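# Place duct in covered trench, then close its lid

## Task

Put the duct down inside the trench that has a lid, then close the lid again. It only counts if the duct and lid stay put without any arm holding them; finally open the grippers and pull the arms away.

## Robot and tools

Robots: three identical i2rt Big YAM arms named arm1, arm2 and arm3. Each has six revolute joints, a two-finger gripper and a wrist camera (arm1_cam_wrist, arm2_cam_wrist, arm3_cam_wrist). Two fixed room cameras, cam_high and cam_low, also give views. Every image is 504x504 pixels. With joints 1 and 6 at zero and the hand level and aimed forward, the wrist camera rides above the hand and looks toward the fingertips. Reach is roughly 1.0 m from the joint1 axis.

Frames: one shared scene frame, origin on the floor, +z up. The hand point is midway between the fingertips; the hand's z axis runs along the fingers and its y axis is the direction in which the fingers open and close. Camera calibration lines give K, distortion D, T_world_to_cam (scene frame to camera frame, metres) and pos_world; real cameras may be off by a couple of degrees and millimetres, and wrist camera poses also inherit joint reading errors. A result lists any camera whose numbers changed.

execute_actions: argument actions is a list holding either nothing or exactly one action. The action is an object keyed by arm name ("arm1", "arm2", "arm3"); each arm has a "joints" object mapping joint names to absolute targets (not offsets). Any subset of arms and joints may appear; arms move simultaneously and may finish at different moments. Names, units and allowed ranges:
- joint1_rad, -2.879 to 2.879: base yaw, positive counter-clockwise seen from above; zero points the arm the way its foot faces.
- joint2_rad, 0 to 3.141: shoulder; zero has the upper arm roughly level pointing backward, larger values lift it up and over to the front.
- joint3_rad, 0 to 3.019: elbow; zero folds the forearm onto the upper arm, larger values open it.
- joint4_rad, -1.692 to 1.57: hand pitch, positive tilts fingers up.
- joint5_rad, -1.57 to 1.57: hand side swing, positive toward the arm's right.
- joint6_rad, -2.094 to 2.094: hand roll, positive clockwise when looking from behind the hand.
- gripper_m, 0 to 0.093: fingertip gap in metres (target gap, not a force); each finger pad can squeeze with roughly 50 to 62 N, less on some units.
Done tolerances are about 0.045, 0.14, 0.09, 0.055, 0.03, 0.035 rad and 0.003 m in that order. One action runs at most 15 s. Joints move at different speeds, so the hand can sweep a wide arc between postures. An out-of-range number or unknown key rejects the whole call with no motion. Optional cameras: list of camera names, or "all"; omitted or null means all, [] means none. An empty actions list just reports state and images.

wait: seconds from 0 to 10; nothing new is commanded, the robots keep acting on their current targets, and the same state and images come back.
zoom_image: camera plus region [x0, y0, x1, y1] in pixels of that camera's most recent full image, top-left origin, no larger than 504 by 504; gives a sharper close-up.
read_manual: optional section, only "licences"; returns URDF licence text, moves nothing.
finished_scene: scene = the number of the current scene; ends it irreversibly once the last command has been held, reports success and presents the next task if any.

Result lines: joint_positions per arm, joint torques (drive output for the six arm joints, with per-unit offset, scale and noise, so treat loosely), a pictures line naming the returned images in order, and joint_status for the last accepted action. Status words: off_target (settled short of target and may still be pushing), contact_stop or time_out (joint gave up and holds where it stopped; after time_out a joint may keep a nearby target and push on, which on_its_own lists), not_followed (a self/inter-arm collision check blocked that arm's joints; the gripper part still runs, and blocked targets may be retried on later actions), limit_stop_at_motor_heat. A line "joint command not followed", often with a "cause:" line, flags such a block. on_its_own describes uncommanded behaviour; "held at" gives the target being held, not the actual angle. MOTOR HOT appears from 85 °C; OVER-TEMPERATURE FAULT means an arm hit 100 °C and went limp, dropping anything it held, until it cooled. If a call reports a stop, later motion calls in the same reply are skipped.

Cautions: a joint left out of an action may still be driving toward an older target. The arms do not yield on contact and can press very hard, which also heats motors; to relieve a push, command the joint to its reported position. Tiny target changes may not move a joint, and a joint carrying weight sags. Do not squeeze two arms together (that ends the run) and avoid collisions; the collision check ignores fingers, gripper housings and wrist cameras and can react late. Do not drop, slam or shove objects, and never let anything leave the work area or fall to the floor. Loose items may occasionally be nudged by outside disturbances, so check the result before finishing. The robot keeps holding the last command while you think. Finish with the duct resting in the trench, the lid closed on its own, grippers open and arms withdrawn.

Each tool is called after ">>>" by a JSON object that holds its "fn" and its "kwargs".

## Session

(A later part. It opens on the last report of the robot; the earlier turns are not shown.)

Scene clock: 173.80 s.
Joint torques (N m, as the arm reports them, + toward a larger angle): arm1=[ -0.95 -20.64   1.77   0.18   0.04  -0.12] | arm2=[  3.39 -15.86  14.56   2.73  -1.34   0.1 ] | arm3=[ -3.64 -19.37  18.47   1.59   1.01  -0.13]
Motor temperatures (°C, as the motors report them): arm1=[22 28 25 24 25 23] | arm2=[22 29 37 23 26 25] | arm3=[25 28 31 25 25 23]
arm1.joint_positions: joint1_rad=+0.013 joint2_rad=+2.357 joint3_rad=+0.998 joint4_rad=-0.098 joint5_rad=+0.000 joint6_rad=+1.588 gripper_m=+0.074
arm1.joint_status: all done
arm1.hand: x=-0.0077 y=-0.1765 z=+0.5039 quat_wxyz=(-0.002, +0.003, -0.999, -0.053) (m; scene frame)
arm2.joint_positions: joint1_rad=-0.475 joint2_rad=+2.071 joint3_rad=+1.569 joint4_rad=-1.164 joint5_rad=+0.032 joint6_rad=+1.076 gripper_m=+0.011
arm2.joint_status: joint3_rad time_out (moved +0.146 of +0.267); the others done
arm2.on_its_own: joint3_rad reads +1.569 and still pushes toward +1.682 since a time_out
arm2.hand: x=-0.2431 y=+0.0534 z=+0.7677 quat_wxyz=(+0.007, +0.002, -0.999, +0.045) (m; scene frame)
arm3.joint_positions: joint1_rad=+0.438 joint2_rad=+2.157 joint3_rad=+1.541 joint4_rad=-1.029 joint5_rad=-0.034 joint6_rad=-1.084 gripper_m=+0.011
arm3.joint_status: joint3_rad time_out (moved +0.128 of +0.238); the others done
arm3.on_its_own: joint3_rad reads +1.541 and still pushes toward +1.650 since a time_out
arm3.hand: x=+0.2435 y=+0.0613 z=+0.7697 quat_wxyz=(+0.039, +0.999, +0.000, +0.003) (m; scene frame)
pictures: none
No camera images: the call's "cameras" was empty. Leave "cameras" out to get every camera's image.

Likely at the stop; ease off.

>>> {"fn": "execute_actions", "kwargs": {"actions": [{"arm1":{"joints":{"joint2_rad":2.37,"joint3_rad":1.134,"joint4_rad":-0.118}},"arm2":{"joints":{"joint3_rad":1.62}},"arm3":{"joints":{"joint3_rad":1.59}}}]}}

Scene clock: 180.17 s.
Joint torques (N m, as the arm reports them, + toward a larger angle): arm1=[ -1.1  -22.76   3.12   0.35   0.04  -0.13] | arm2=[  3.44 -16.08   9.89   2.61  -1.34   0.15] | arm3=[ -3.61 -19.47  12.68   1.57   1.02  -0.13]
Motor temperatures (°C, as the motors report them): arm1=[22 28 25 25 25 23] | arm2=[22 28 38 23 27 25] | arm3=[25 28 32 25 25 23]
arm1.joint_positions: joint1_rad=+0.013 joint2_rad=+2.401 joint3_rad=+1.123 joint4_rad=-0.118 joint5_rad=+0.000 joint6_rad=+1.588 gripper_m=+0.074
arm1.joint_status: all done
arm1.hand: x=-0.0088 y=-0.1220 z=+0.4994 quat_wxyz=(-0.002, +0.003, -0.996, -0.084) (m; scene frame)
arm2.joint_positions: joint1_rad=-0.475 joint2_rad=+2.071 joint3_rad=+1.569 joint4_rad=-1.164 joint5_rad=+0.032 joint6_rad=+1.076 gripper_m=+0.011
arm2.joint_status: all done
arm2.hand: x=-0.2431 y=+0.0534 z=+0.7677 quat_wxyz=(+0.007, +0.002, -0.999, +0.045) (m; scene frame)
arm3.joint_positions: joint1_rad=+0.438 joint2_rad=+2.157 joint3_rad=+1.541 joint4_rad=-1.029 joint5_rad=-0.034 joint6_rad=-1.084 gripper_m=+0.011
arm3.joint_status: all done
arm3.hand: x=+0.2435 y=+0.0613 z=+0.7697 quat_wxyz=(+0.039, +0.999, +0.000, +0.003) (m; scene frame)
pictures: arm1_cam_wrist, arm2_cam_wrist, arm3_cam_wrist, cam_high, cam_low
camera_calibration (this result's frames):
arm1_cam_wrist: T_world_to_cam=[[0.0157168, -0.984852, -0.172682, -0.0323984], [-0.807243, -0.114407, 0.579025, -0.303563], [-0.59001, 0.130296, -0.796813, 0.530226], [0, 0, 0, 1]] pos_world=[0.0682991, -0.135724, 0.592667]
arm2_cam_wrist: T_world_to_cam=[[0.00904572, -0.996467, 0.0834968, -0.010631], [-0.801193, 0.042741, 0.596878, -0.652401], [-0.598338, -0.0722962, -0.797976, 0.591921], [0, 0, 0, 1]] pos_world=[-0.168434, 0.0600845, 0.86263]
arm3_cam_wrist: T_world_to_cam=[[-0.00234218, 0.99637, -0.0850982, 0.00585377], [0.807646, 0.0520643, 0.587364, -0.642544], [0.589662, -0.0673536, -0.804836, 0.601996], [0, 0, 0, 1]] pos_world=[0.163988, 0.0681677, 0.862414]
Images, in order (width x height): arm1_cam_wrist 504x504, arm2_cam_wrist 504x504, arm3_cam_wrist 504x504, cam_high 504x504, cam_low 504x504.

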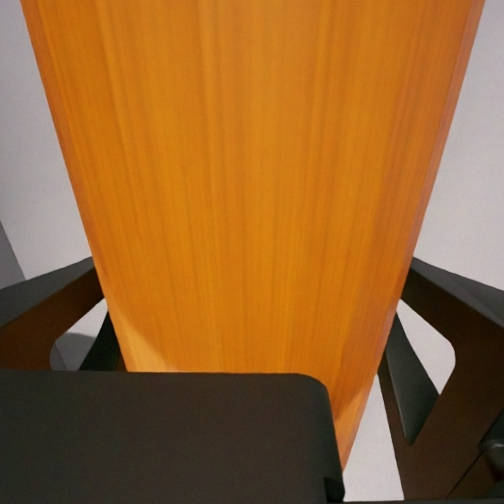

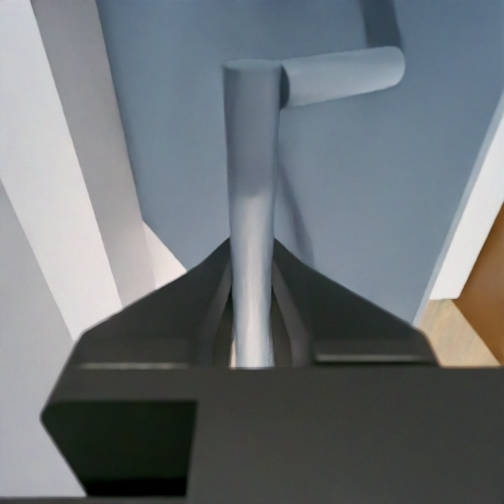

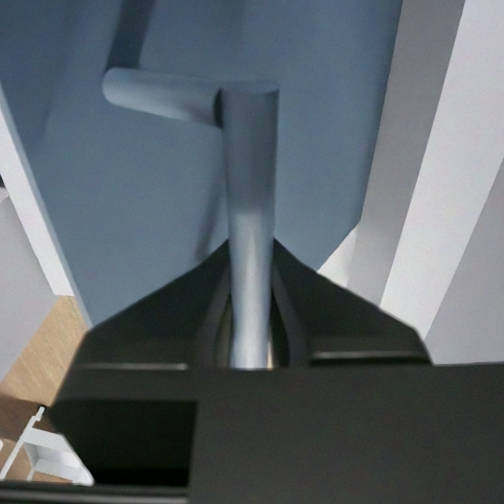

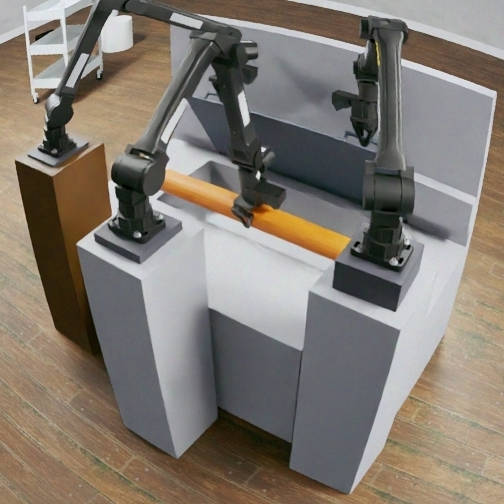

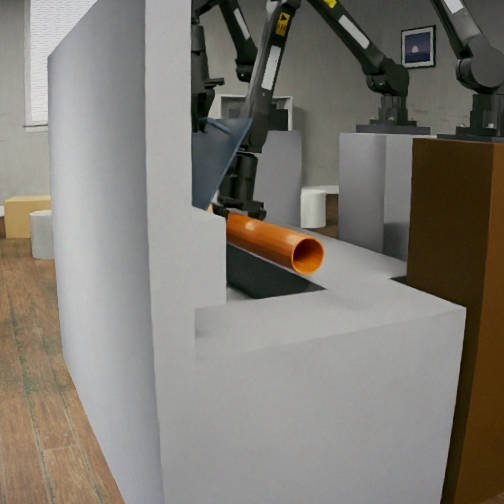

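>>> {"fn": "execute_actions", "kwargs": {"actions": [{"arm1":{"joints":{"joint2_rad":2.47,"joint3_rad":1.275,"joint4_rad":-0.144}}}], "cameras": ["cam_low","cam_high"]}}

>>> {"fn": "execute_actions", "kwargs": {"actions": [{"arm1":{"joints":{"joint2_rad":2.55,"joint3_rad":1.32,"joint4_rad":-0.1}}}], "cameras": ["cam_low","cam_high","arm1_cam_wrist"]}}

Scene clock: 197.73 s.
Joint torques (N m, as the arm reports them, + toward a larger angle): arm1=[ -0.93 -23.95   4.66   0.31   0.04  -0.12] | arm2=[  2.65 -16.93   9.82   2.74  -1.35   0.1 ] | arm3=[ -3.55 -19.41  12.72   1.59   1.01  -0.13]
Motor temperatures (°C, as the motors report them): arm1=[22 29 26 25 25 23] | arm2=[22 29 36 23 27 25] | arm3=[25 28 31 25 26 23]
arm1.joint_positions: joint1_rad=+0.013 joint2_rad=+2.503 joint3_rad=+1.248 joint4_rad=-0.142 joint5_rad=+0.000 joint6_rad=+1.588 gripper_m=+0.074
arm1.joint_status: all done
arm1.hand: x=-0.0092 y=-0.0950 z=+0.4675 quat_wxyz=(-0.002, +0.003, -0.997, -0.083) (m; scene frame)
arm2.joint_positions: joint1_rad=-0.475 joint2_rad=+2.071 joint3_rad=+1.569 joint4_rad=-1.164 joint5_rad=+0.032 joint6_rad=+1.076 gripper_m=+0.011
arm2.joint_status: not commanded
arm2.hand: x=-0.2431 y=+0.0534 z=+0.7677 quat_wxyz=(+0.007, +0.002, -0.999, +0.045) (m; scene frame)
arm3.joint_positions: joint1_rad=+0.438 joint2_rad=+2.157 joint3_rad=+1.541 joint4_rad=-1.029 joint5_rad=-0.034 joint6_rad=-1.084 gripper_m=+0.011
arm3.joint_status: not commanded
arm3.hand: x=+0.2435 y=+0.0613 z=+0.7697 quat_wxyz=(+0.039, +0.999, +0.000, +0.003) (m; scene frame)
pictures: cam_high, cam_low
Images, in order (width x height): cam_high 504x504, cam_low 504x504.

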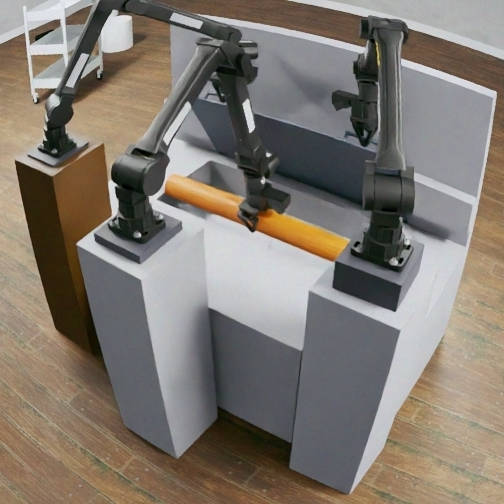

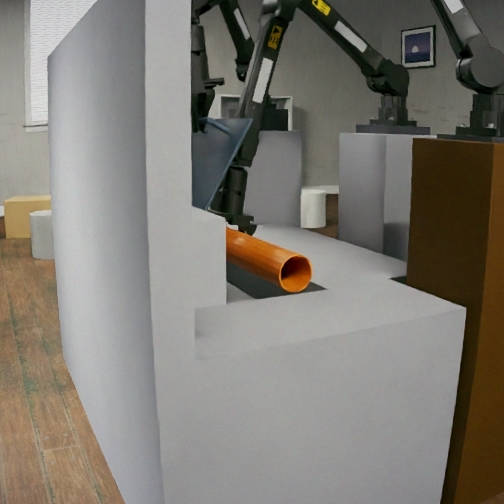

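Scene clock: 198.60 s.
Joint torques (N m, as the arm reports them, + toward a larger angle): arm1=[ -1.05 -24.03   3.85   0.82   0.05  -0.13] | arm2=[  3.13 -16.13   9.91   2.52  -1.31   0.13] | arm3=[ -3.52 -19.46  12.73   1.58   1.01  -0.13]
Motor temperatures (°C, as the motors report them): arm1=[22 29 26 25 25 23] | arm2=[22 29 36 23 27 25] | arm3=[25 28 31 25 26 23]
arm1.joint_positions: joint1_rad=+0.013 joint2_rad=+2.579 joint3_rad=+1.300 joint4_rad=-0.113 joint5_rad=+0.000 joint6_rad=+1.588 gripper_m=+0.074
arm1.joint_status: all done
arm1.hand: x=-0.0091 y=-0.0902 z=+0.4387 quat_wxyz=(-0.002, +0.003, -0.996, -0.086) (m; scene frame)
arm2.joint_positions: joint1_rad=-0.475 joint2_rad=+2.071 joint3_rad=+1.569 joint4_rad=-1.164 joint5_rad=+0.032 joint6_rad=+1.076 gripper_m=+0.011
arm2.joint_status: not commanded
arm2.hand: x=-0.2431 y=+0.0534 z=+0.7677 quat_wxyz=(+0.007, +0.002, -0.999, +0.045) (m; scene frame)
arm3.joint_positions: joint1_rad=+0.438 joint2_rad=+2.157 joint3_rad=+1.541 joint4_rad=-1.029 joint5_rad=-0.034 joint6_rad=-1.084 gripper_m=+0.011
arm3.joint_status: not commanded
arm3.hand: x=+0.2435 y=+0.0613 z=+0.7697 quat_wxyz=(+0.039, +0.999, +0.000, +0.003) (m; scene frame)
pictures: arm1_cam_wrist, cam_high, cam_low
camera_calibration (this result's frames):
arm1_cam_wrist: T_world_to_cam=[[0.01573, -0.984051, -0.177189, -0.0094943], [-0.807179, -0.117082, 0.578579, -0.265081], [-0.590097, 0.133922, -0.796147, 0.477603], [0, 0, 0, 1]] pos_world=[0.0680136, -0.10434, 0.53193]
Images, in order (width x height): arm1_cam_wrist 504x504, cam_high 504x504, cam_low 504x504.

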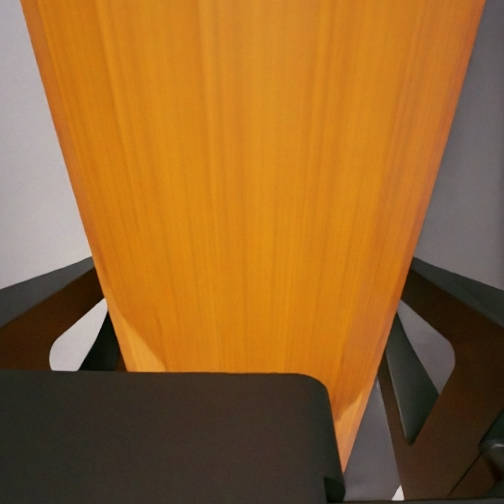

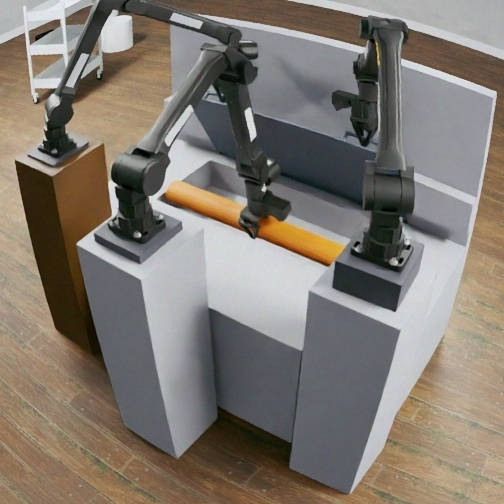

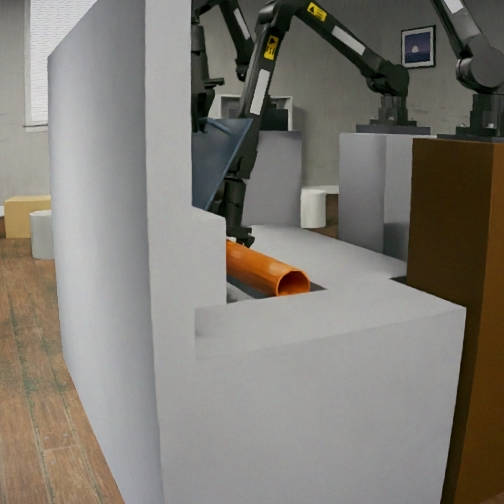

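>>> {"fn": "execute_actions", "kwargs": {"actions": [{"arm1":{"joints":{"joint2_rad":2.7,"joint3_rad":1.455,"joint4_rad":-0.05}}}], "cameras": []}}

>>> {"fn": "execute_actions", "kwargs": {"actions": [{"arm1":{"joints":{"joint2_rad":2.76,"joint3_rad":1.495,"joint4_rad":-0.04}}}], "cameras": ["cam_high","arm1_cam_wrist"]}}

Scene clock: 206.43 s.
Joint torques (N m, as the arm reports them, + toward a larger angle): arm1=[ -1.16 -25.34   3.52   0.85   0.04  -0.13] | arm2=[  2.56 -15.99  10.01   2.63  -1.32   0.12] | arm3=[ -3.55 -19.42  12.71   1.58   1.01  -0.13]
Motor temperatures (°C, as the motors report them): arm1=[22 29 26 25 25 23] | arm2=[22 29 35 23 27 25] | arm3=[25 28 31 25 26 23]
arm1.joint_positions: joint1_rad=+0.013 joint2_rad=+2.737 joint3_rad=+1.439 joint4_rad=-0.061 joint5_rad=+0.000 joint6_rad=+1.588 gripper_m=+0.074
arm1.joint_status: all done
arm1.hand: x=-0.0092 y=-0.0712 z=+0.3801 quat_wxyz=(-0.001, +0.003, -0.995, -0.103) (m; scene frame)
arm2.joint_positions: joint1_rad=-0.475 joint2_rad=+2.071 joint3_rad=+1.569 joint4_rad=-1.164 joint5_rad=+0.032 joint6_rad=+1.076 gripper_m=+0.011
arm2.joint_status: not commanded
arm2.hand: x=-0.2431 y=+0.0534 z=+0.7677 quat_wxyz=(+0.007, +0.002, -0.999, +0.045) (m; scene frame)
arm3.joint_positions: joint1_rad=+0.438 joint2_rad=+2.157 joint3_rad=+1.541 joint4_rad=-1.029 joint5_rad=-0.034 joint6_rad=-1.084 gripper_m=+0.011
arm3.joint_status: not commanded
arm3.hand: x=+0.2435 y=+0.0613 z=+0.7697 quat_wxyz=(+0.039, +0.999, +0.000, +0.003) (m; scene frame)
pictures: none
No camera images: the call's "cameras" was empty. Leave "cameras" out to get every camera's image.

Scene clock: 207.23 s.
Joint torques (N m, as the arm reports them, + toward a larger angle): arm1=[ -1.07 -24.24   3.84   0.99  -0.04  -0.1 ] | arm2=[  2.55 -15.99  10.02   2.76  -1.32   0.14] | arm3=[ -3.57 -19.39  12.73   1.58   1.01  -0.13]
Motor temperatures (°C, as the motors report them): arm1=[22 29 26 25 25 23] | arm2=[22 29 35 23 27 25] | arm3=[25 28 31 25 26 23]
arm1.joint_positions: joint1_rad=+0.013 joint2_rad=+2.779 joint3_rad=+1.473 joint4_rad=-0.055 joint5_rad=+0.002 joint6_rad=+1.584 gripper_m=+0.074
arm1.joint_status: all done
arm1.hand: x=-0.0086 y=-0.0718 z=+0.3633 quat_wxyz=(-0.003, +0.005, -0.995, -0.101) (m; scene frame)
arm2.joint_positions: joint1_rad=-0.475 joint2_rad=+2.071 joint3_rad=+1.569 joint4_rad=-1.164 joint5_rad=+0.032 joint6_rad=+1.076 gripper_m=+0.011
arm2.joint_status: not commanded
arm2.hand: x=-0.2431 y=+0.0534 z=+0.7677 quat_wxyz=(+0.007, +0.002, -0.999, +0.045) (m; scene frame)
arm3.joint_positions: joint1_rad=+0.438 joint2_rad=+2.157 joint3_rad=+1.541 joint4_rad=-1.029 joint5_rad=-0.034 joint6_rad=-1.084 gripper_m=+0.011
arm3.joint_status: not commanded
arm3.hand: x=+0.2435 y=+0.0613 z=+0.7697 quat_wxyz=(+0.039, +0.999, +0.000, +0.003) (m; scene frame)
pictures: arm1_cam_wrist, cam_high
camera_calibration (this result's frames):
arm1_cam_wrist: T_world_to_cam=[[0.0192514, -0.978125, -0.207125, 0.00659834], [-0.808045, -0.137223, 0.572916, -0.218299], [-0.588806, 0.156337, -0.793011, 0.415896], [0, 0, 0, 1]] pos_world=[0.0683594, -0.0885215, 0.456244]
Images, in order (width x height): arm1_cam_wrist 504x504, cam_high 504x504.

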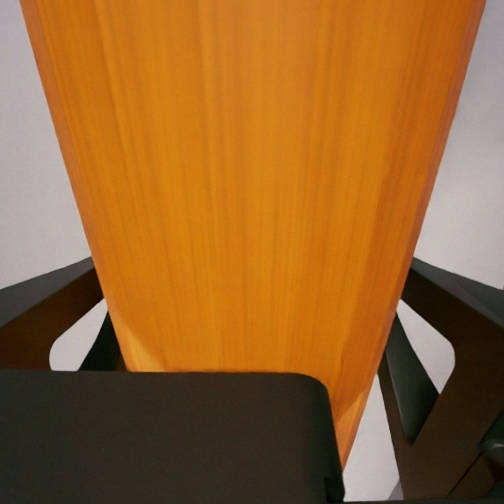

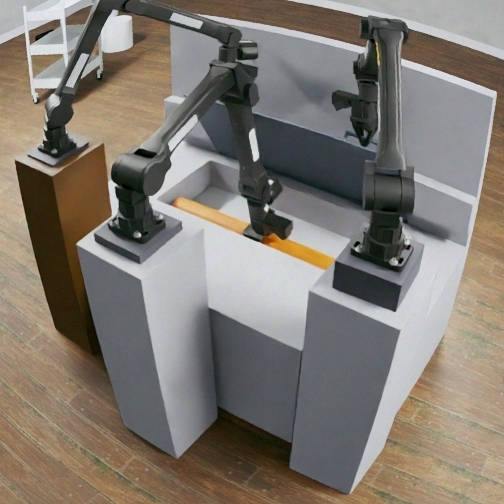

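>>> {"fn": "execute_actions", "kwargs": {"actions": [{"arm1":{"joints":{"joint2_rad":2.78,"gripper_m":0.093}}}], "cameras": []}}

>>> {"fn": "execute_actions", "kwargs": {"actions": [{"arm1":{"joints":{"joint2_rad":2.67,"joint3_rad":1.4,"joint4_rad":-0.07}}}], "cameras": []}}

>>> {"fn": "execute_actions", "kwargs": {"actions": [{"arm1":{"joints":{"joint2_rad":2.55,"joint3_rad":1.32,"joint4_rad":-0.11}}}], "cameras": []}}

>>> {"fn": "execute_actions", "kwargs": {"actions": [{"arm1":{"joints":{"joint2_rad":2.37,"joint3_rad":1.134}}}], "cameras": ["cam_high","arm1_cam_wrist"]}}

>>> {"fn": "execute_actions", "kwargs": {"actions": [{"arm1":{"joints":{"joint2_rad":2.1,"joint3_rad":0.66}},"arm2":{"joints":{"joint1_rad":-0.51,"joint2_rad":1.97,"joint3_rad":1.43,"joint4_rad":-1.02,"joint6_rad":1.04}},"arm3":{"joints":{"joint1_rad":0.472,"joint2_rad":2.07,"joint3_rad":1.42,"joint4_rad":-0.9,"joint6_rad":-1.045}}}], "cameras": []}}

>>> {"fn": "execute_actions", "kwargs": {"actions": [{"arm1":{"joints":{"joint2_rad":1.9,"joint3_rad":0.45}},"arm2":{"joints":{"joint1_rad":-0.56,"joint2_rad":1.94,"joint3_rad":1.26,"joint4_rad":-0.87,"joint6_rad":0.985}},"arm3":{"joints":{"joint1_rad":0.522,"joint2_rad":2.06,"joint3_rad":1.26,"joint4_rad":-0.74,"joint6_rad":-0.99}}}], "cameras": []}}

>>> {"fn": "execute_actions", "kwargs": {"actions": [{"arm2":{"joints":{"joint1_rad":-0.62,"joint2_rad":1.94,"joint3_rad":1.09,"joint4_rad":-0.68,"joint6_rad":0.93}},"arm3":{"joints":{"joint1_rad":0.585,"joint2_rad":2.085,"joint3_rad":1.11,"joint4_rad":-0.545,"joint6_rad":-0.935}}}], "cameras": ["cam_low","cam_high"]}}

Scene clock: 234.57 s.
Joint torques (N m, as the arm reports them, + toward a larger angle): arm1=[ -1.08 -22.75   3.57   0.98  -0.04  -0.08] | arm2=[  2.94 -16.65   9.96   2.62  -1.39   0.17] | arm3=[ -3.54 -19.43  12.71   1.58   1.01  -0.12]
Motor temperatures (°C, as the motors report them): arm1=[22 30 26 25 25 23] | arm2=[22 29 36 23 27 25] | arm3=[25 29 31 25 26 23]
arm1.joint_positions: joint1_rad=+0.013 joint2_rad=+2.779 joint3_rad=+1.478 joint4_rad=-0.052 joint5_rad=+0.002 joint6_rad=+1.584 gripper_m=+0.093
arm1.joint_status: all done
arm1.hand: x=-0.0088 y=-0.0681 z=+0.3641 quat_wxyz=(-0.003, +0.005, -0.994, -0.105) (m; scene frame)
arm2.joint_positions: joint1_rad=-0.475 joint2_rad=+2.071 joint3_rad=+1.569 joint4_rad=-1.164 joint5_rad=+0.032 joint6_rad=+1.076 gripper_m=+0.011
arm2.joint_status: not commanded
arm2.hand: x=-0.2431 y=+0.0534 z=+0.7677 quat_wxyz=(+0.007, +0.002, -0.999, +0.045) (m; scene frame)
arm3.joint_positions: joint1_rad=+0.438 joint2_rad=+2.157 joint3_rad=+1.541 joint4_rad=-1.029 joint5_rad=-0.034 joint6_rad=-1.084 gripper_m=+0.011
arm3.joint_status: not commanded
arm3.hand: x=+0.2435 y=+0.0613 z=+0.7697 quat_wxyz=(+0.039, +0.999, +0.000, +0.003) (m; scene frame)
pictures: none
No camera images: the call's "cameras" was empty. Leave "cameras" out to get every camera's image.

Scene clock: 235.87 s.
Joint torques (N m, as the arm reports them, + toward a larger angle): arm1=[ -0.84 -21.41   2.6    0.3   -0.04  -0.1 ] | arm2=[  3.14 -16.53  10.07   2.79  -1.31   0.15] | arm3=[ -3.53 -19.45  12.72   1.59   1.01  -0.12]
Motor temperatures (°C, as the motors report them): arm1=[22 30 26 25 25 23] | arm2=[22 29 36 23 27 25] | arm3=[25 29 31 25 26 23]
arm1.joint_positions: joint1_rad=+0.013 joint2_rad=+2.660 joint3_rad=+1.399 joint4_rad=-0.066 joint5_rad=+0.002 joint6_rad=+1.584 gripper_m=+0.093
arm1.joint_status: all done
arm1.hand: x=-0.0094 y=-0.0578 z=+0.4143 quat_wxyz=(-0.002, +0.005, -0.993, -0.118) (m; scene frame)
arm2.joint_positions: joint1_rad=-0.475 joint2_rad=+2.071 joint3_rad=+1.569 joint4_rad=-1.164 joint5_rad=+0.032 joint6_rad=+1.076 gripper_m=+0.011
arm2.joint_status: not commanded
arm2.hand: x=-0.2431 y=+0.0534 z=+0.7677 quat_wxyz=(+0.007, +0.002, -0.999, +0.045) (m; scene frame)
arm3.joint_positions: joint1_rad=+0.438 joint2_rad=+2.157 joint3_rad=+1.541 joint4_rad=-1.029 joint5_rad=-0.034 joint6_rad=-1.084 gripper_m=+0.011
arm3.joint_status: not commanded
arm3.hand: x=+0.2435 y=+0.0613 z=+0.7697 quat_wxyz=(+0.039, +0.999, +0.000, +0.003) (m; scene frame)
pictures: none
No camera images: the call's "cameras" was empty. Leave "cameras" out to get every camera's image.

Scene clock: 236.90 s.
Joint torques (N m, as the arm reports them, + toward a larger angle): arm1=[ -1.16 -21.38   3.33   0.3   -0.03  -0.1 ] | arm2=[  2.31 -16.51   9.95   2.61  -1.37   0.13] | arm3=[ -3.52 -19.4   12.73   1.58   1.01  -0.13]
Motor temperatures (°C, as the motors report them): arm1=[22 30 26 25 25 23] | arm2=[22 29 36 23 27 25] | arm3=[25 29 31 25 26 23]
arm1.joint_positions: joint1_rad=+0.013 joint2_rad=+2.537 joint3_rad=+1.316 joint4_rad=-0.105 joint5_rad=+0.002 joint6_rad=+1.584 gripper_m=+0.093
arm1.joint_status: all done
arm1.hand: x=-0.0097 y=-0.0596 z=+0.4635 quat_wxyz=(-0.002, +0.005, -0.993, -0.119) (m; scene frame)
arm2.joint_positions: joint1_rad=-0.475 joint2_rad=+2.071 joint3_rad=+1.569 joint4_rad=-1.164 joint5_rad=+0.032 joint6_rad=+1.076 gripper_m=+0.011
arm2.joint_status: not commanded
arm2.hand: x=-0.2431 y=+0.0534 z=+0.7677 quat_wxyz=(+0.007, +0.002, -0.999, +0.045) (m; scene frame)
arm3.joint_positions: joint1_rad=+0.438 joint2_rad=+2.157 joint3_rad=+1.541 joint4_rad=-1.029 joint5_rad=-0.034 joint6_rad=-1.084 gripper_m=+0.011
arm3.joint_status: not commanded
arm3.hand: x=+0.2435 y=+0.0613 z=+0.7697 quat_wxyz=(+0.039, +0.999, +0.000, +0.003) (m; scene frame)
pictures: none
No camera images: the call's "cameras" was empty. Leave "cameras" out to get every camera's image.

Scene clock: 237.93 s.
Joint torques (N m, as the arm reports them, + toward a larger angle): arm1=[ -1.08 -19.27   2.68   0.3   -0.03  -0.1 ] | arm2=[  3.23 -16.66  10.12   2.73  -1.27   0.13] | arm3=[ -3.62 -19.45  12.73   1.61   1.01  -0.13]
Motor temperatures (°C, as the motors report them): arm1=[22 30 26 25 25 23] | arm2=[22 29 36 23 27 25] | arm3=[25 29 31 25 26 23]
arm1.joint_positions: joint1_rad=+0.013 joint2_rad=+2.355 joint3_rad=+1.138 joint4_rad=-0.105 joint5_rad=+0.002 joint6_rad=+1.584 gripper_m=+0.093
arm1.joint_status: all done
arm1.hand: x=-0.0094 y=-0.0917 z=+0.5252 quat_wxyz=(-0.002, +0.005, -0.993, -0.121) (m; scene frame)
arm2.joint_positions: joint1_rad=-0.475 joint2_rad=+2.071 joint3_rad=+1.569 joint4_rad=-1.164 joint5_rad=+0.032 joint6_rad=+1.076 gripper_m=+0.011
arm2.joint_status: not commanded
arm2.hand: x=-0.2431 y=+0.0534 z=+0.7677 quat_wxyz=(+0.007, +0.002, -0.999, +0.045) (m; scene frame)
arm3.joint_positions: joint1_rad=+0.438 joint2_rad=+2.157 joint3_rad=+1.541 joint4_rad=-1.029 joint5_rad=-0.034 joint6_rad=-1.084 gripper_m=+0.011
arm3.joint_status: not commanded
arm3.hand: x=+0.2435 y=+0.0613 z=+0.7697 quat_wxyz=(+0.039, +0.999, +0.000, +0.003) (m; scene frame)
pictures: arm1_cam_wrist, cam_high
camera_calibration (this result's frames):
arm1_cam_wrist: T_world_to_cam=[[0.0193141, -0.969325, -0.245022, 0.0413084], [-0.80728, -0.1597, 0.56815, -0.313913], [-0.589852, 0.186828, -0.785601, 0.545825], [0, 0, 0, 1]] pos_world=[0.0677421, -0.112066, 0.617272]
Images, in order (width x height): arm1_cam_wrist 504x504, cam_high 504x504.

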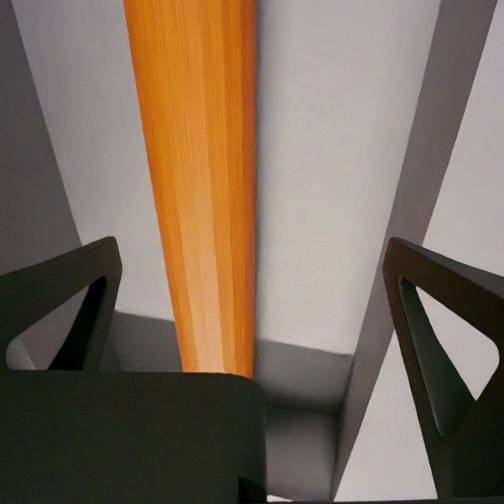

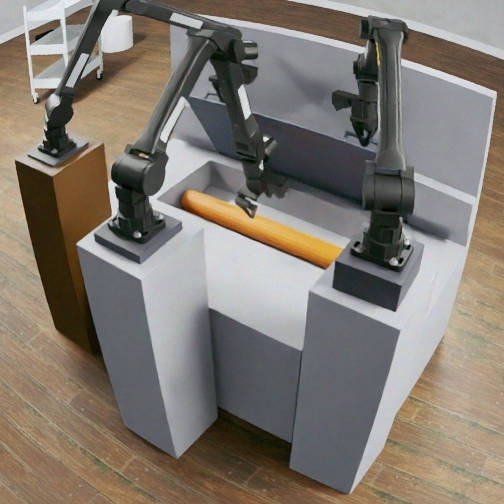

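Scene clock: 239.27 s.
Joint torques (N m, as the arm reports them, + toward a larger angle): arm1=[ -0.93 -13.3    1.27  -0.03  -0.03  -0.09] | arm2=[  0.91 -18.     7.81   1.78  -0.63   0.09] | arm3=[ -1.91 -21.42  10.18   0.99   0.53  -0.04]
Motor temperatures (°C, as the motors report them): arm1=[22 30 26 25 25 23] | arm2=[22 29 36 23 27 25] | arm3=[25 29 31 25 26 23]
arm1.joint_positions: joint1_rad=+0.013 joint2_rad=+2.090 joint3_rad=+0.654 joint4_rad=-0.107 joint5_rad=+0.002 joint6_rad=+1.584 gripper_m=+0.093
arm1.joint_status: all done
arm1.hand: x=-0.0052 y=-0.2943 z=+0.5740 quat_wxyz=(-0.004, +0.005, -1.000, -0.011) (m; scene frame)
arm2.joint_positions: joint1_rad=-0.522 joint2_rad=+2.015 joint3_rad=+1.404 joint4_rad=-1.053 joint5_rad=+0.015 joint6_rad=+1.033 gripper_m=+0.011
arm2.joint_status: all done
arm2.hand: x=-0.2424 y=+0.0083 z=+0.7444 quat_wxyz=(+0.016, -0.001, -0.999, +0.039) (m; scene frame)
arm3.joint_positions: joint1_rad=+0.484 joint2_rad=+2.120 joint3_rad=+1.390 joint4_rad=-0.924 joint5_rad=-0.020 joint6_rad=-1.043 gripper_m=+0.011
arm3.joint_status: all done
arm3.hand: x=+0.2427 y=+0.0157 z=+0.7455 quat_wxyz=(+0.038, +0.999, +0.002, +0.013) (m; scene frame)
pictures: none
No camera images: the call's "cameras" was empty. Leave "cameras" out to get every camera's image.

Scene clock: 240.17 s.
Joint torques (N m, as the arm reports them, + toward a larger angle): arm1=[ -1.02 -10.53   0.77  -0.05  -0.02  -0.07] | arm2=[  0.33 -17.57   7.19   1.58  -0.3    0.02] | arm3=[ -1.87 -19.44   9.24   0.62  -0.03  -0.01]
Motor temperatures (°C, as the motors report them): arm1=[22 30 26 25 25 23] | arm2=[22 29 35 23 27 25] | arm3=[25 29 31 25 26 23]
arm1.joint_positions: joint1_rad=+0.013 joint2_rad=+1.895 joint3_rad=+0.451 joint4_rad=-0.107 joint5_rad=+0.002 joint6_rad=+1.584 gripper_m=+0.093
arm1.joint_status: all done
arm1.hand: x=-0.0039 y=-0.3613 z=+0.6163 quat_wxyz=(-0.004, +0.005, -1.000, -0.007) (m; scene frame)
arm2.joint_positions: joint1_rad=-0.568 joint2_rad=+1.977 joint3_rad=+1.236 joint4_rad=-0.895 joint5_rad=+0.007 joint6_rad=+0.984 gripper_m=+0.011
arm2.joint_status: all done
arm2.hand: x=-0.2423 y=-0.0343 z=+0.7134 quat_wxyz=(+0.013, +0.001, -1.000, +0.025) (m; scene frame)
arm3.joint_positions: joint1_rad=+0.533 joint2_rad=+2.096 joint3_rad=+1.229 joint4_rad=-0.754 joint5_rad=-0.005 joint6_rad=-0.992 gripper_m=+0.011
arm3.joint_status: all done
arm3.hand: x=+0.2423 y=-0.0271 z=+0.7144 quat_wxyz=(+0.019, +1.000, +0.001, +0.012) (m; scene frame)
pictures: none
No camera images: the call's "cameras" was empty. Leave "cameras" out to get every camera's image.

Scene clock: 241.00 s.
Joint torques (N m, as the arm reports them, + toward a larger angle): arm1=[ -1.09 -10.52   0.8   -0.04  -0.03  -0.08] | arm2=[ -0.09 -15.83   5.92   0.72  -0.02   0.03] | arm3=[ -1.06 -17.73   7.18   0.5   -0.26  -0.02]
Motor temperatures (°C, as the motors report them): arm1=[22 30 26 25 25 23] | arm2=[22 29 35 23 27 25] | arm3=[25 29 31 25 26 23]
arm1.joint_positions: joint1_rad=+0.013 joint2_rad=+1.895 joint3_rad=+0.451 joint4_rad=-0.107 joint5_rad=+0.002 joint6_rad=+1.584 gripper_m=+0.093
arm1.joint_status: not commanded
arm1.hand: x=-0.0039 y=-0.3613 z=+0.6163 quat_wxyz=(-0.004, +0.005, -1.000, -0.007) (m; scene frame)
arm2.joint_positions: joint1_rad=-0.622 joint2_rad=+1.974 joint3_rad=+1.072 joint4_rad=-0.691 joint5_rad=+0.001 joint6_rad=+0.929 gripper_m=+0.011
arm2.joint_status: all done
arm2.hand: x=-0.2420 y=-0.0769 z=+0.6714 quat_wxyz=(+0.004, +0.001, -1.000, +0.004) (m; scene frame)
arm3.joint_positions: joint1_rad=+0.588 joint2_rad=+2.117 joint3_rad=+1.091 joint4_rad=-0.555 joint5_rad=+0.004 joint6_rad=-0.936 gripper_m=+0.011
arm3.joint_status: all done
arm3.hand: x=+0.2409 y=-0.0691 z=+0.6727 quat_wxyz=(+0.000, +1.000, +0.001, +0.006) (m; scene frame)
pictures: cam_high, cam_low
Images, in order (width x height): cam_high 504x504, cam_low 504x504.

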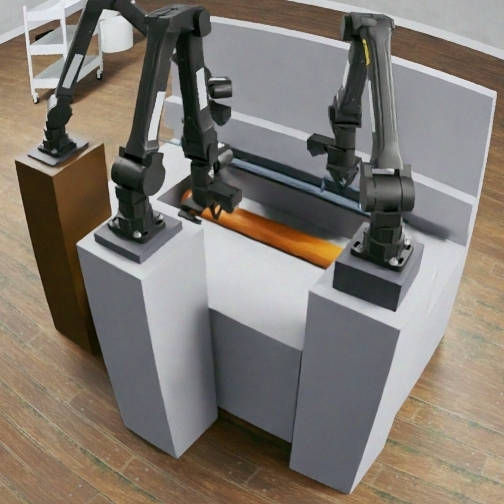

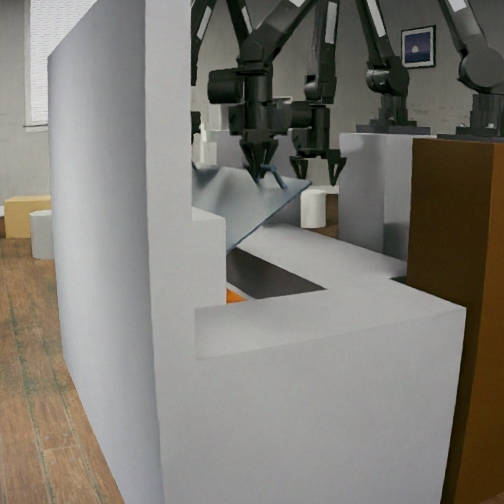

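The duct settled in the saddles.

>>> {"fn": "execute_actions", "kwargs": {"actions": [{"arm2":{"joints":{"joint1_rad":-0.685,"joint2_rad":2.06,"joint3_rad":0.97,"joint4_rad":-0.44,"joint6_rad":0.87}},"arm3":{"joints":{"joint1_rad":0.65,"joint2_rad":2.23,"joint3_rad":1.015,"joint4_rad":-0.31,"joint6_rad":-0.87}}}], "cameras": []}}

>>> {"fn": "execute_actions", "kwargs": {"actions": [{"arm2":{"joints":{"joint1_rad":-0.73,"joint2_rad":2.23,"joint3_rad":0.935,"joint4_rad":-0.24,"joint6_rad":0.825}},"arm3":{"joints":{"joint1_rad":0.695,"joint2_rad":2.41,"joint3_rad":1.02,"joint4_rad":-0.14,"joint6_rad":-0.825}}}], "cameras": []}}

>>> {"fn": "execute_actions", "kwargs": {"actions": [{"arm2":{"joints":{"joint1_rad":-0.745,"joint2_rad":2.31,"joint3_rad":0.945,"joint4_rad":-0.16,"joint6_rad":0.81}},"arm3":{"joints":{"joint1_rad":0.715,"joint2_rad":2.49,"joint3_rad":1.05,"joint4_rad":-0.09,"joint6_rad":-0.81}}}], "cameras": []}}

>>> {"fn": "execute_actions", "kwargs": {"actions": [{"arm2":{"joints":{"joint2_rad":2.385,"joint3_rad":0.953,"joint4_rad":-0.13}},"arm3":{"joints":{"joint2_rad":2.564,"joint3_rad":1.068,"joint4_rad":-0.065}}}], "cameras": ["cam_low"]}}

>>> {"fn": "execute_actions", "kwargs": {"actions": [{"arm2":{"joints":{"gripper_m":0.09}},"arm3":{"joints":{"gripper_m":0.09}}}], "cameras": []}}

>>> {"fn": "execute_actions", "kwargs": {"actions": [{"arm1":{"joints":{"joint2_rad":1.5,"joint3_rad":0.3}},"arm2":{"joints":{"joint2_rad":2.0,"joint3_rad":0.865,"joint4_rad":-0.2}},"arm3":{"joints":{"joint2_rad":2.18,"joint3_rad":0.97,"joint4_rad":-0.13}}}], "cameras": []}}

>>> {"fn": "execute_actions", "kwargs": {"actions": [{"arm2":{"joints":{"joint1_rad":0,"joint2_rad":1.4,"joint3_rad":0.6,"joint4_rad":-0.7}},"arm3":{"joints":{"joint1_rad":0,"joint2_rad":1.5,"joint3_rad":0.6,"joint4_rad":-0.6}}}], "cameras": ["cam_low","cam_high"]}}

Scene clock: 271.77 s.
Joint torques (N m, as the arm reports them, + toward a larger angle): arm1=[ -0.99 -10.3    0.71  -0.02  -0.03  -0.07] | arm2=[  0.9  -17.26   3.84   0.59  -0.38   0.06] | arm3=[ -1.72 -18.85   3.78   0.31  -0.02  -0.08]
Motor temperatures (°C, as the motors report them): arm1=[22 28 26 25 25 23] | arm2=[22 29 32 23 26 25] | arm3=[25 29 29 25 25 23]
arm1.joint_positions: joint1_rad=+0.013 joint2_rad=+1.895 joint3_rad=+0.451 joint4_rad=-0.107 joint5_rad=+0.002 joint6_rad=+1.584 gripper_m=+0.093
arm1.joint_status: not commanded
arm1.hand: x=-0.0039 y=-0.3613 z=+0.6163 quat_wxyz=(-0.004, +0.005, -1.000, -0.007) (m; scene frame)
arm2.joint_positions: joint1_rad=-0.693 joint2_rad=+2.111 joint3_rad=+0.958 joint4_rad=-0.448 joint5_rad=+0.008 joint6_rad=+0.860 gripper_m=+0.011
arm2.joint_status: all done
arm2.hand: x=-0.2425 y=-0.1293 z=+0.5897 quat_wxyz=(+0.005, +0.000, -1.000, +0.009) (m; scene frame)
arm3.joint_positions: joint1_rad=+0.660 joint2_rad=+2.277 joint3_rad=+1.008 joint4_rad=-0.314 joint5_rad=-0.003 joint6_rad=-0.865 gripper_m=+0.011
arm3.joint_status: all done
arm3.hand: x=+0.2405 y=-0.1220 z=+0.5905 quat_wxyz=(+0.003, +1.000, +0.001, +0.003) (m; scene frame)
pictures: none
No camera images: the call's "cameras" was empty. Leave "cameras" out to get every camera's image.

Scene clock: 272.80 s.
Joint torques (N m, as the arm reports them, + toward a larger angle): arm1=[ -1.13 -10.72   0.72  -0.06  -0.03  -0.08] | arm2=[  0.68 -15.32   2.04   0.27  -0.19   0.02] | arm3=[ -1.31 -17.92   1.96   0.06  -0.11  -0.03]
Motor temperatures (°C, as the motors report them): arm1=[22 28 26 25 25 23] | arm2=[22 29 32 23 26 25] | arm3=[25 29 29 25 25 23]
arm1.joint_positions: joint1_rad=+0.013 joint2_rad=+1.895 joint3_rad=+0.451 joint4_rad=-0.107 joint5_rad=+0.002 joint6_rad=+1.584 gripper_m=+0.093
arm1.joint_status: not commanded
arm1.hand: x=-0.0039 y=-0.3613 z=+0.6163 quat_wxyz=(-0.004, +0.005, -1.000, -0.007) (m; scene frame)
arm2.joint_positions: joint1_rad=-0.733 joint2_rad=+2.270 joint3_rad=+0.929 joint4_rad=-0.236 joint5_rad=+0.004 joint6_rad=+0.819 gripper_m=+0.011
arm2.joint_status: all done
arm2.hand: x=-0.2433 y=-0.1536 z=+0.5228 quat_wxyz=(-0.001, +0.001, -1.000, -0.001) (m; scene frame)
arm3.joint_positions: joint1_rad=+0.700 joint2_rad=+2.445 joint3_rad=+1.018 joint4_rad=-0.137 joint5_rad=-0.001 joint6_rad=-0.824 gripper_m=+0.011
arm3.joint_status: all done
arm3.hand: x=+0.2401 y=-0.1461 z=+0.5239 quat_wxyz=(-0.005, +1.000, +0.001, -0.002) (m; scene frame)
pictures: none
No camera images: the call's "cameras" was empty. Leave "cameras" out to get every camera's image.

Scene clock: 273.57 s.
Joint torques (N m, as the arm reports them, + toward a larger angle): arm1=[ -1.08 -10.5    0.71  -0.04  -0.03  -0.09] | arm2=[ -0.2  -14.44   2.34   0.34  -0.1    0.01] | arm3=[ -0.76 -16.5    1.84   0.22  -0.25  -0.02]
Motor temperatures (°C, as the motors report them): arm1=[22 28 26 25 25 23] | arm2=[22 29 31 23 26 25] | arm3=[25 29 28 25 25 23]
arm1.joint_positions: joint1_rad=+0.013 joint2_rad=+1.895 joint3_rad=+0.451 joint4_rad=-0.107 joint5_rad=+0.002 joint6_rad=+1.584 gripper_m=+0.093
arm1.joint_status: not commanded
arm1.hand: x=-0.0039 y=-0.3613 z=+0.6163 quat_wxyz=(-0.004, +0.005, -1.000, -0.007) (m; scene frame)
arm2.joint_positions: joint1_rad=-0.743 joint2_rad=+2.337 joint3_rad=+0.933 joint4_rad=-0.157 joint5_rad=+0.000 joint6_rad=+0.809 gripper_m=+0.011
arm2.joint_status: all done
arm2.hand: x=-0.2437 y=-0.1587 z=+0.4974 quat_wxyz=(-0.005, +0.001, -1.000, -0.008) (m; scene frame)
arm3.joint_positions: joint1_rad=+0.712 joint2_rad=+2.513 joint3_rad=+1.043 joint4_rad=-0.091 joint5_rad=+0.003 joint6_rad=-0.811 gripper_m=+0.011
arm3.joint_status: all done
arm3.hand: x=+0.2397 y=-0.1513 z=+0.4984 quat_wxyz=(-0.007, +1.000, +0.000, -0.001) (m; scene frame)
pictures: none
No camera images: the call's "cameras" was empty. Leave "cameras" out to get every camera's image.

Scene clock: 274.27 s.
Joint torques (N m, as the arm reports them, + toward a larger angle): arm1=[ -0.98 -10.59   0.73  -0.03  -0.03  -0.07] | arm2=[  0.01 -13.55   1.41   0.18  -0.24   0.03] | arm3=[ -1.05 -15.35   1.34   0.28  -0.13  -0.04]
Motor temperatures (°C, as the motors report them): arm1=[22 28 26 25 25 23] | arm2=[22 29 31 23 26 25] | arm3=[25 29 28 25 25 23]
arm1.joint_positions: joint1_rad=+0.013 joint2_rad=+1.895 joint3_rad=+0.451 joint4_rad=-0.107 joint5_rad=+0.002 joint6_rad=+1.584 gripper_m=+0.093
arm1.joint_status: not commanded
arm1.hand: x=-0.0039 y=-0.3613 z=+0.6163 quat_wxyz=(-0.004, +0.005, -1.000, -0.007) (m; scene frame)
arm2.joint_positions: joint1_rad=-0.746 joint2_rad=+2.388 joint3_rad=+0.948 joint4_rad=-0.126 joint5_rad=+0.005 joint6_rad=+0.807 gripper_m=+0.011
arm2.joint_status: all done
arm2.hand: x=-0.2444 y=-0.1623 z=+0.4794 quat_wxyz=(-0.006, +0.000, -1.000, -0.005) (m; scene frame)
arm3.joint_positions: joint1_rad=+0.715 joint2_rad=+2.563 joint3_rad=+1.065 joint4_rad=-0.067 joint5_rad=+0.000 joint6_rad=-0.808 gripper_m=+0.010
arm3.joint_status: all done
arm3.hand: x=+0.2404 y=-0.1549 z=+0.4801 quat_wxyz=(-0.005, +1.000, +0.000, -0.002) (m; scene frame)
pictures: cam_low
Images, in order (width x height): cam_low 504x504.

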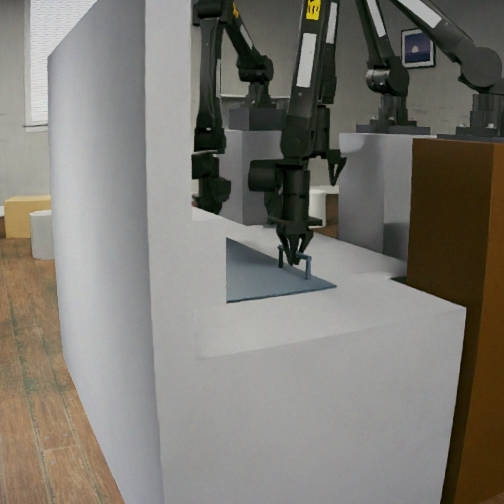

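Scene clock: 274.97 s.
Joint torques (N m, as the arm reports them, + toward a larger angle): arm1=[ -1.03 -10.6    0.69  -0.08  -0.03  -0.07] | arm2=[ -0.37 -13.17   1.61   0.29  -0.15   0.07] | arm3=[ -1.03 -14.67   1.24   0.3   -0.14  -0.04]
Motor temperatures (°C, as the motors report them): arm1=[22 28 26 25 25 23] | arm2=[22 29 31 23 26 25] | arm3=[25 29 28 25 25 23]
arm1.joint_positions: joint1_rad=+0.013 joint2_rad=+1.895 joint3_rad=+0.451 joint4_rad=-0.107 joint5_rad=+0.002 joint6_rad=+1.584 gripper_m=+0.093
arm1.joint_status: not commanded
arm1.hand: x=-0.0039 y=-0.3613 z=+0.6163 quat_wxyz=(-0.004, +0.005, -1.000, -0.007) (m; scene frame)
arm2.joint_positions: joint1_rad=-0.746 joint2_rad=+2.388 joint3_rad=+0.948 joint4_rad=-0.126 joint5_rad=+0.002 joint6_rad=+0.807 gripper_m=+0.090
arm2.joint_status: all done
arm2.hand: x=-0.2448 y=-0.1619 z=+0.4794 quat_wxyz=(-0.005, +0.000, -1.000, -0.006) (m; scene frame)
arm3.joint_positions: joint1_rad=+0.715 joint2_rad=+2.563 joint3_rad=+1.066 joint4_rad=-0.067 joint5_rad=+0.000 joint6_rad=-0.808 gripper_m=+0.090
arm3.joint_status: all done
arm3.hand: x=+0.2402 y=-0.1547 z=+0.4802 quat_wxyz=(-0.005, +1.000, +0.000, -0.002) (m; scene frame)
pictures: none
No camera images: the call's "cameras" was empty. Leave "cameras" out to get every camera's image.

Scene clock: 276.20 s.
Joint torques (N m, as the arm reports them, + toward a larger angle): arm1=[-1.12 -6.88  3.65  0.44 -0.03 -0.1 ] | arm2=[  0.07 -11.54   4.13   1.09  -0.19   0.02] | arm3=[ -1.06 -14.     4.25   0.58  -0.13  -0.03]
Motor temperatures (°C, as the motors report them): arm1=[22 28 26 25 25 23] | arm2=[22 29 31 23 26 25] | arm3=[25 28 28 25 25 23]
arm1.joint_positions: joint1_rad=+0.013 joint2_rad=+1.494 joint3_rad=+0.295 joint4_rad=-0.108 joint5_rad=+0.002 joint6_rad=+1.584 gripper_m=+0.093
arm1.joint_status: all done
arm1.hand: x=-0.0046 y=-0.3574 z=+0.6932 quat_wxyz=(-0.002, +0.005, -0.992, -0.128) (m; scene frame)
arm2.joint_positions: joint1_rad=-0.746 joint2_rad=+1.987 joint3_rad=+0.858 joint4_rad=-0.200 joint5_rad=+0.002 joint6_rad=+0.807 gripper_m=+0.090
arm2.joint_status: all done
arm2.hand: x=-0.2015 y=-0.1175 z=+0.6298 quat_wxyz=(-0.086, +0.000, -0.992, -0.091) (m; scene frame)
arm3.joint_positions: joint1_rad=+0.715 joint2_rad=+2.162 joint3_rad=+0.969 joint4_rad=-0.127 joint5_rad=+0.000 joint6_rad=-0.808 gripper_m=+0.090
arm3.joint_status: all done
arm3.hand: x=+0.1809 y=-0.0938 z=+0.6403 quat_wxyz=(-0.093, +0.992, +0.001, -0.086) (m; scene frame)
pictures: none
No camera images: the call's "cameras" was empty. Leave "cameras" out to get every camera's image.

Scene clock: 277.63 s.
Joint torques (N m, as the arm reports them, + toward a larger angle): arm1=[-0.98 -6.96  3.63  0.48 -0.03 -0.1 ] | arm2=[ 1.04 -6.33  4.96  0.17 -0.04  0.01] | arm3=[-1.1  -9.63  6.57 -0.15 -0.14 -0.04]
Motor temperatures (°C, as the motors report them): arm1=[22 28 26 25 25 23] | arm2=[22 29 31 23 26 25] | arm3=[25 28 28 25 25 23]
arm1.joint_positions: joint1_rad=+0.013 joint2_rad=+1.494 joint3_rad=+0.295 joint4_rad=-0.108 joint5_rad=+0.002 joint6_rad=+1.584 gripper_m=+0.093
arm1.joint_status: not commanded
arm1.hand: x=-0.0046 y=-0.3574 z=+0.6932 quat_wxyz=(-0.002, +0.005, -0.992, -0.128) (m; scene frame)
arm2.joint_positions: joint1_rad=-0.007 joint2_rad=+1.403 joint3_rad=+0.605 joint4_rad=-0.691 joint5_rad=+0.000 joint6_rad=+0.807 gripper_m=+0.090
arm2.joint_status: all done
arm2.hand: x=-0.5120 y=-0.1378 z=+0.7598 quat_wxyz=(-0.019, +0.361, -0.931, -0.042) (m; scene frame)
arm3.joint_positions: joint1_rad=+0.004 joint2_rad=+1.509 joint3_rad=+0.599 joint4_rad=-0.588 joint5_rad=+0.000 joint6_rad=-0.808 gripper_m=+0.090
arm3.joint_status: all done
arm3.hand: x=+0.5040 y=-0.1315 z=+0.7928 quat_wxyz=(-0.037, +0.937, -0.348, -0.015) (m; scene frame)
pictures: cam_high, cam_low
Images, in order (width x height): cam_high 504x504, cam_low 504x504.

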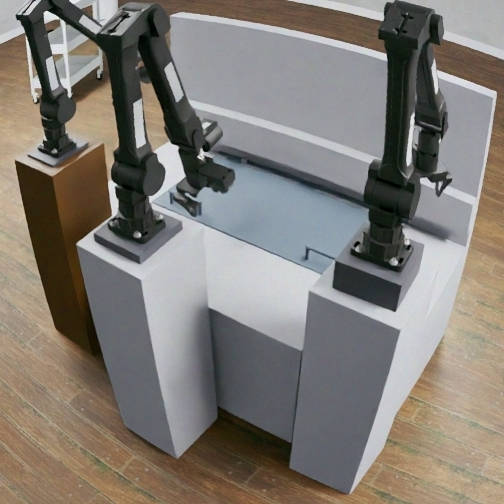

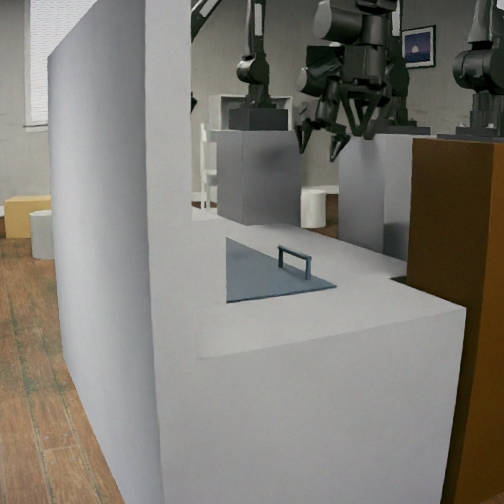

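>>> {"fn": "finished_scene", "kwargs": {"scene": 1}}

The scene is finished: the task was done.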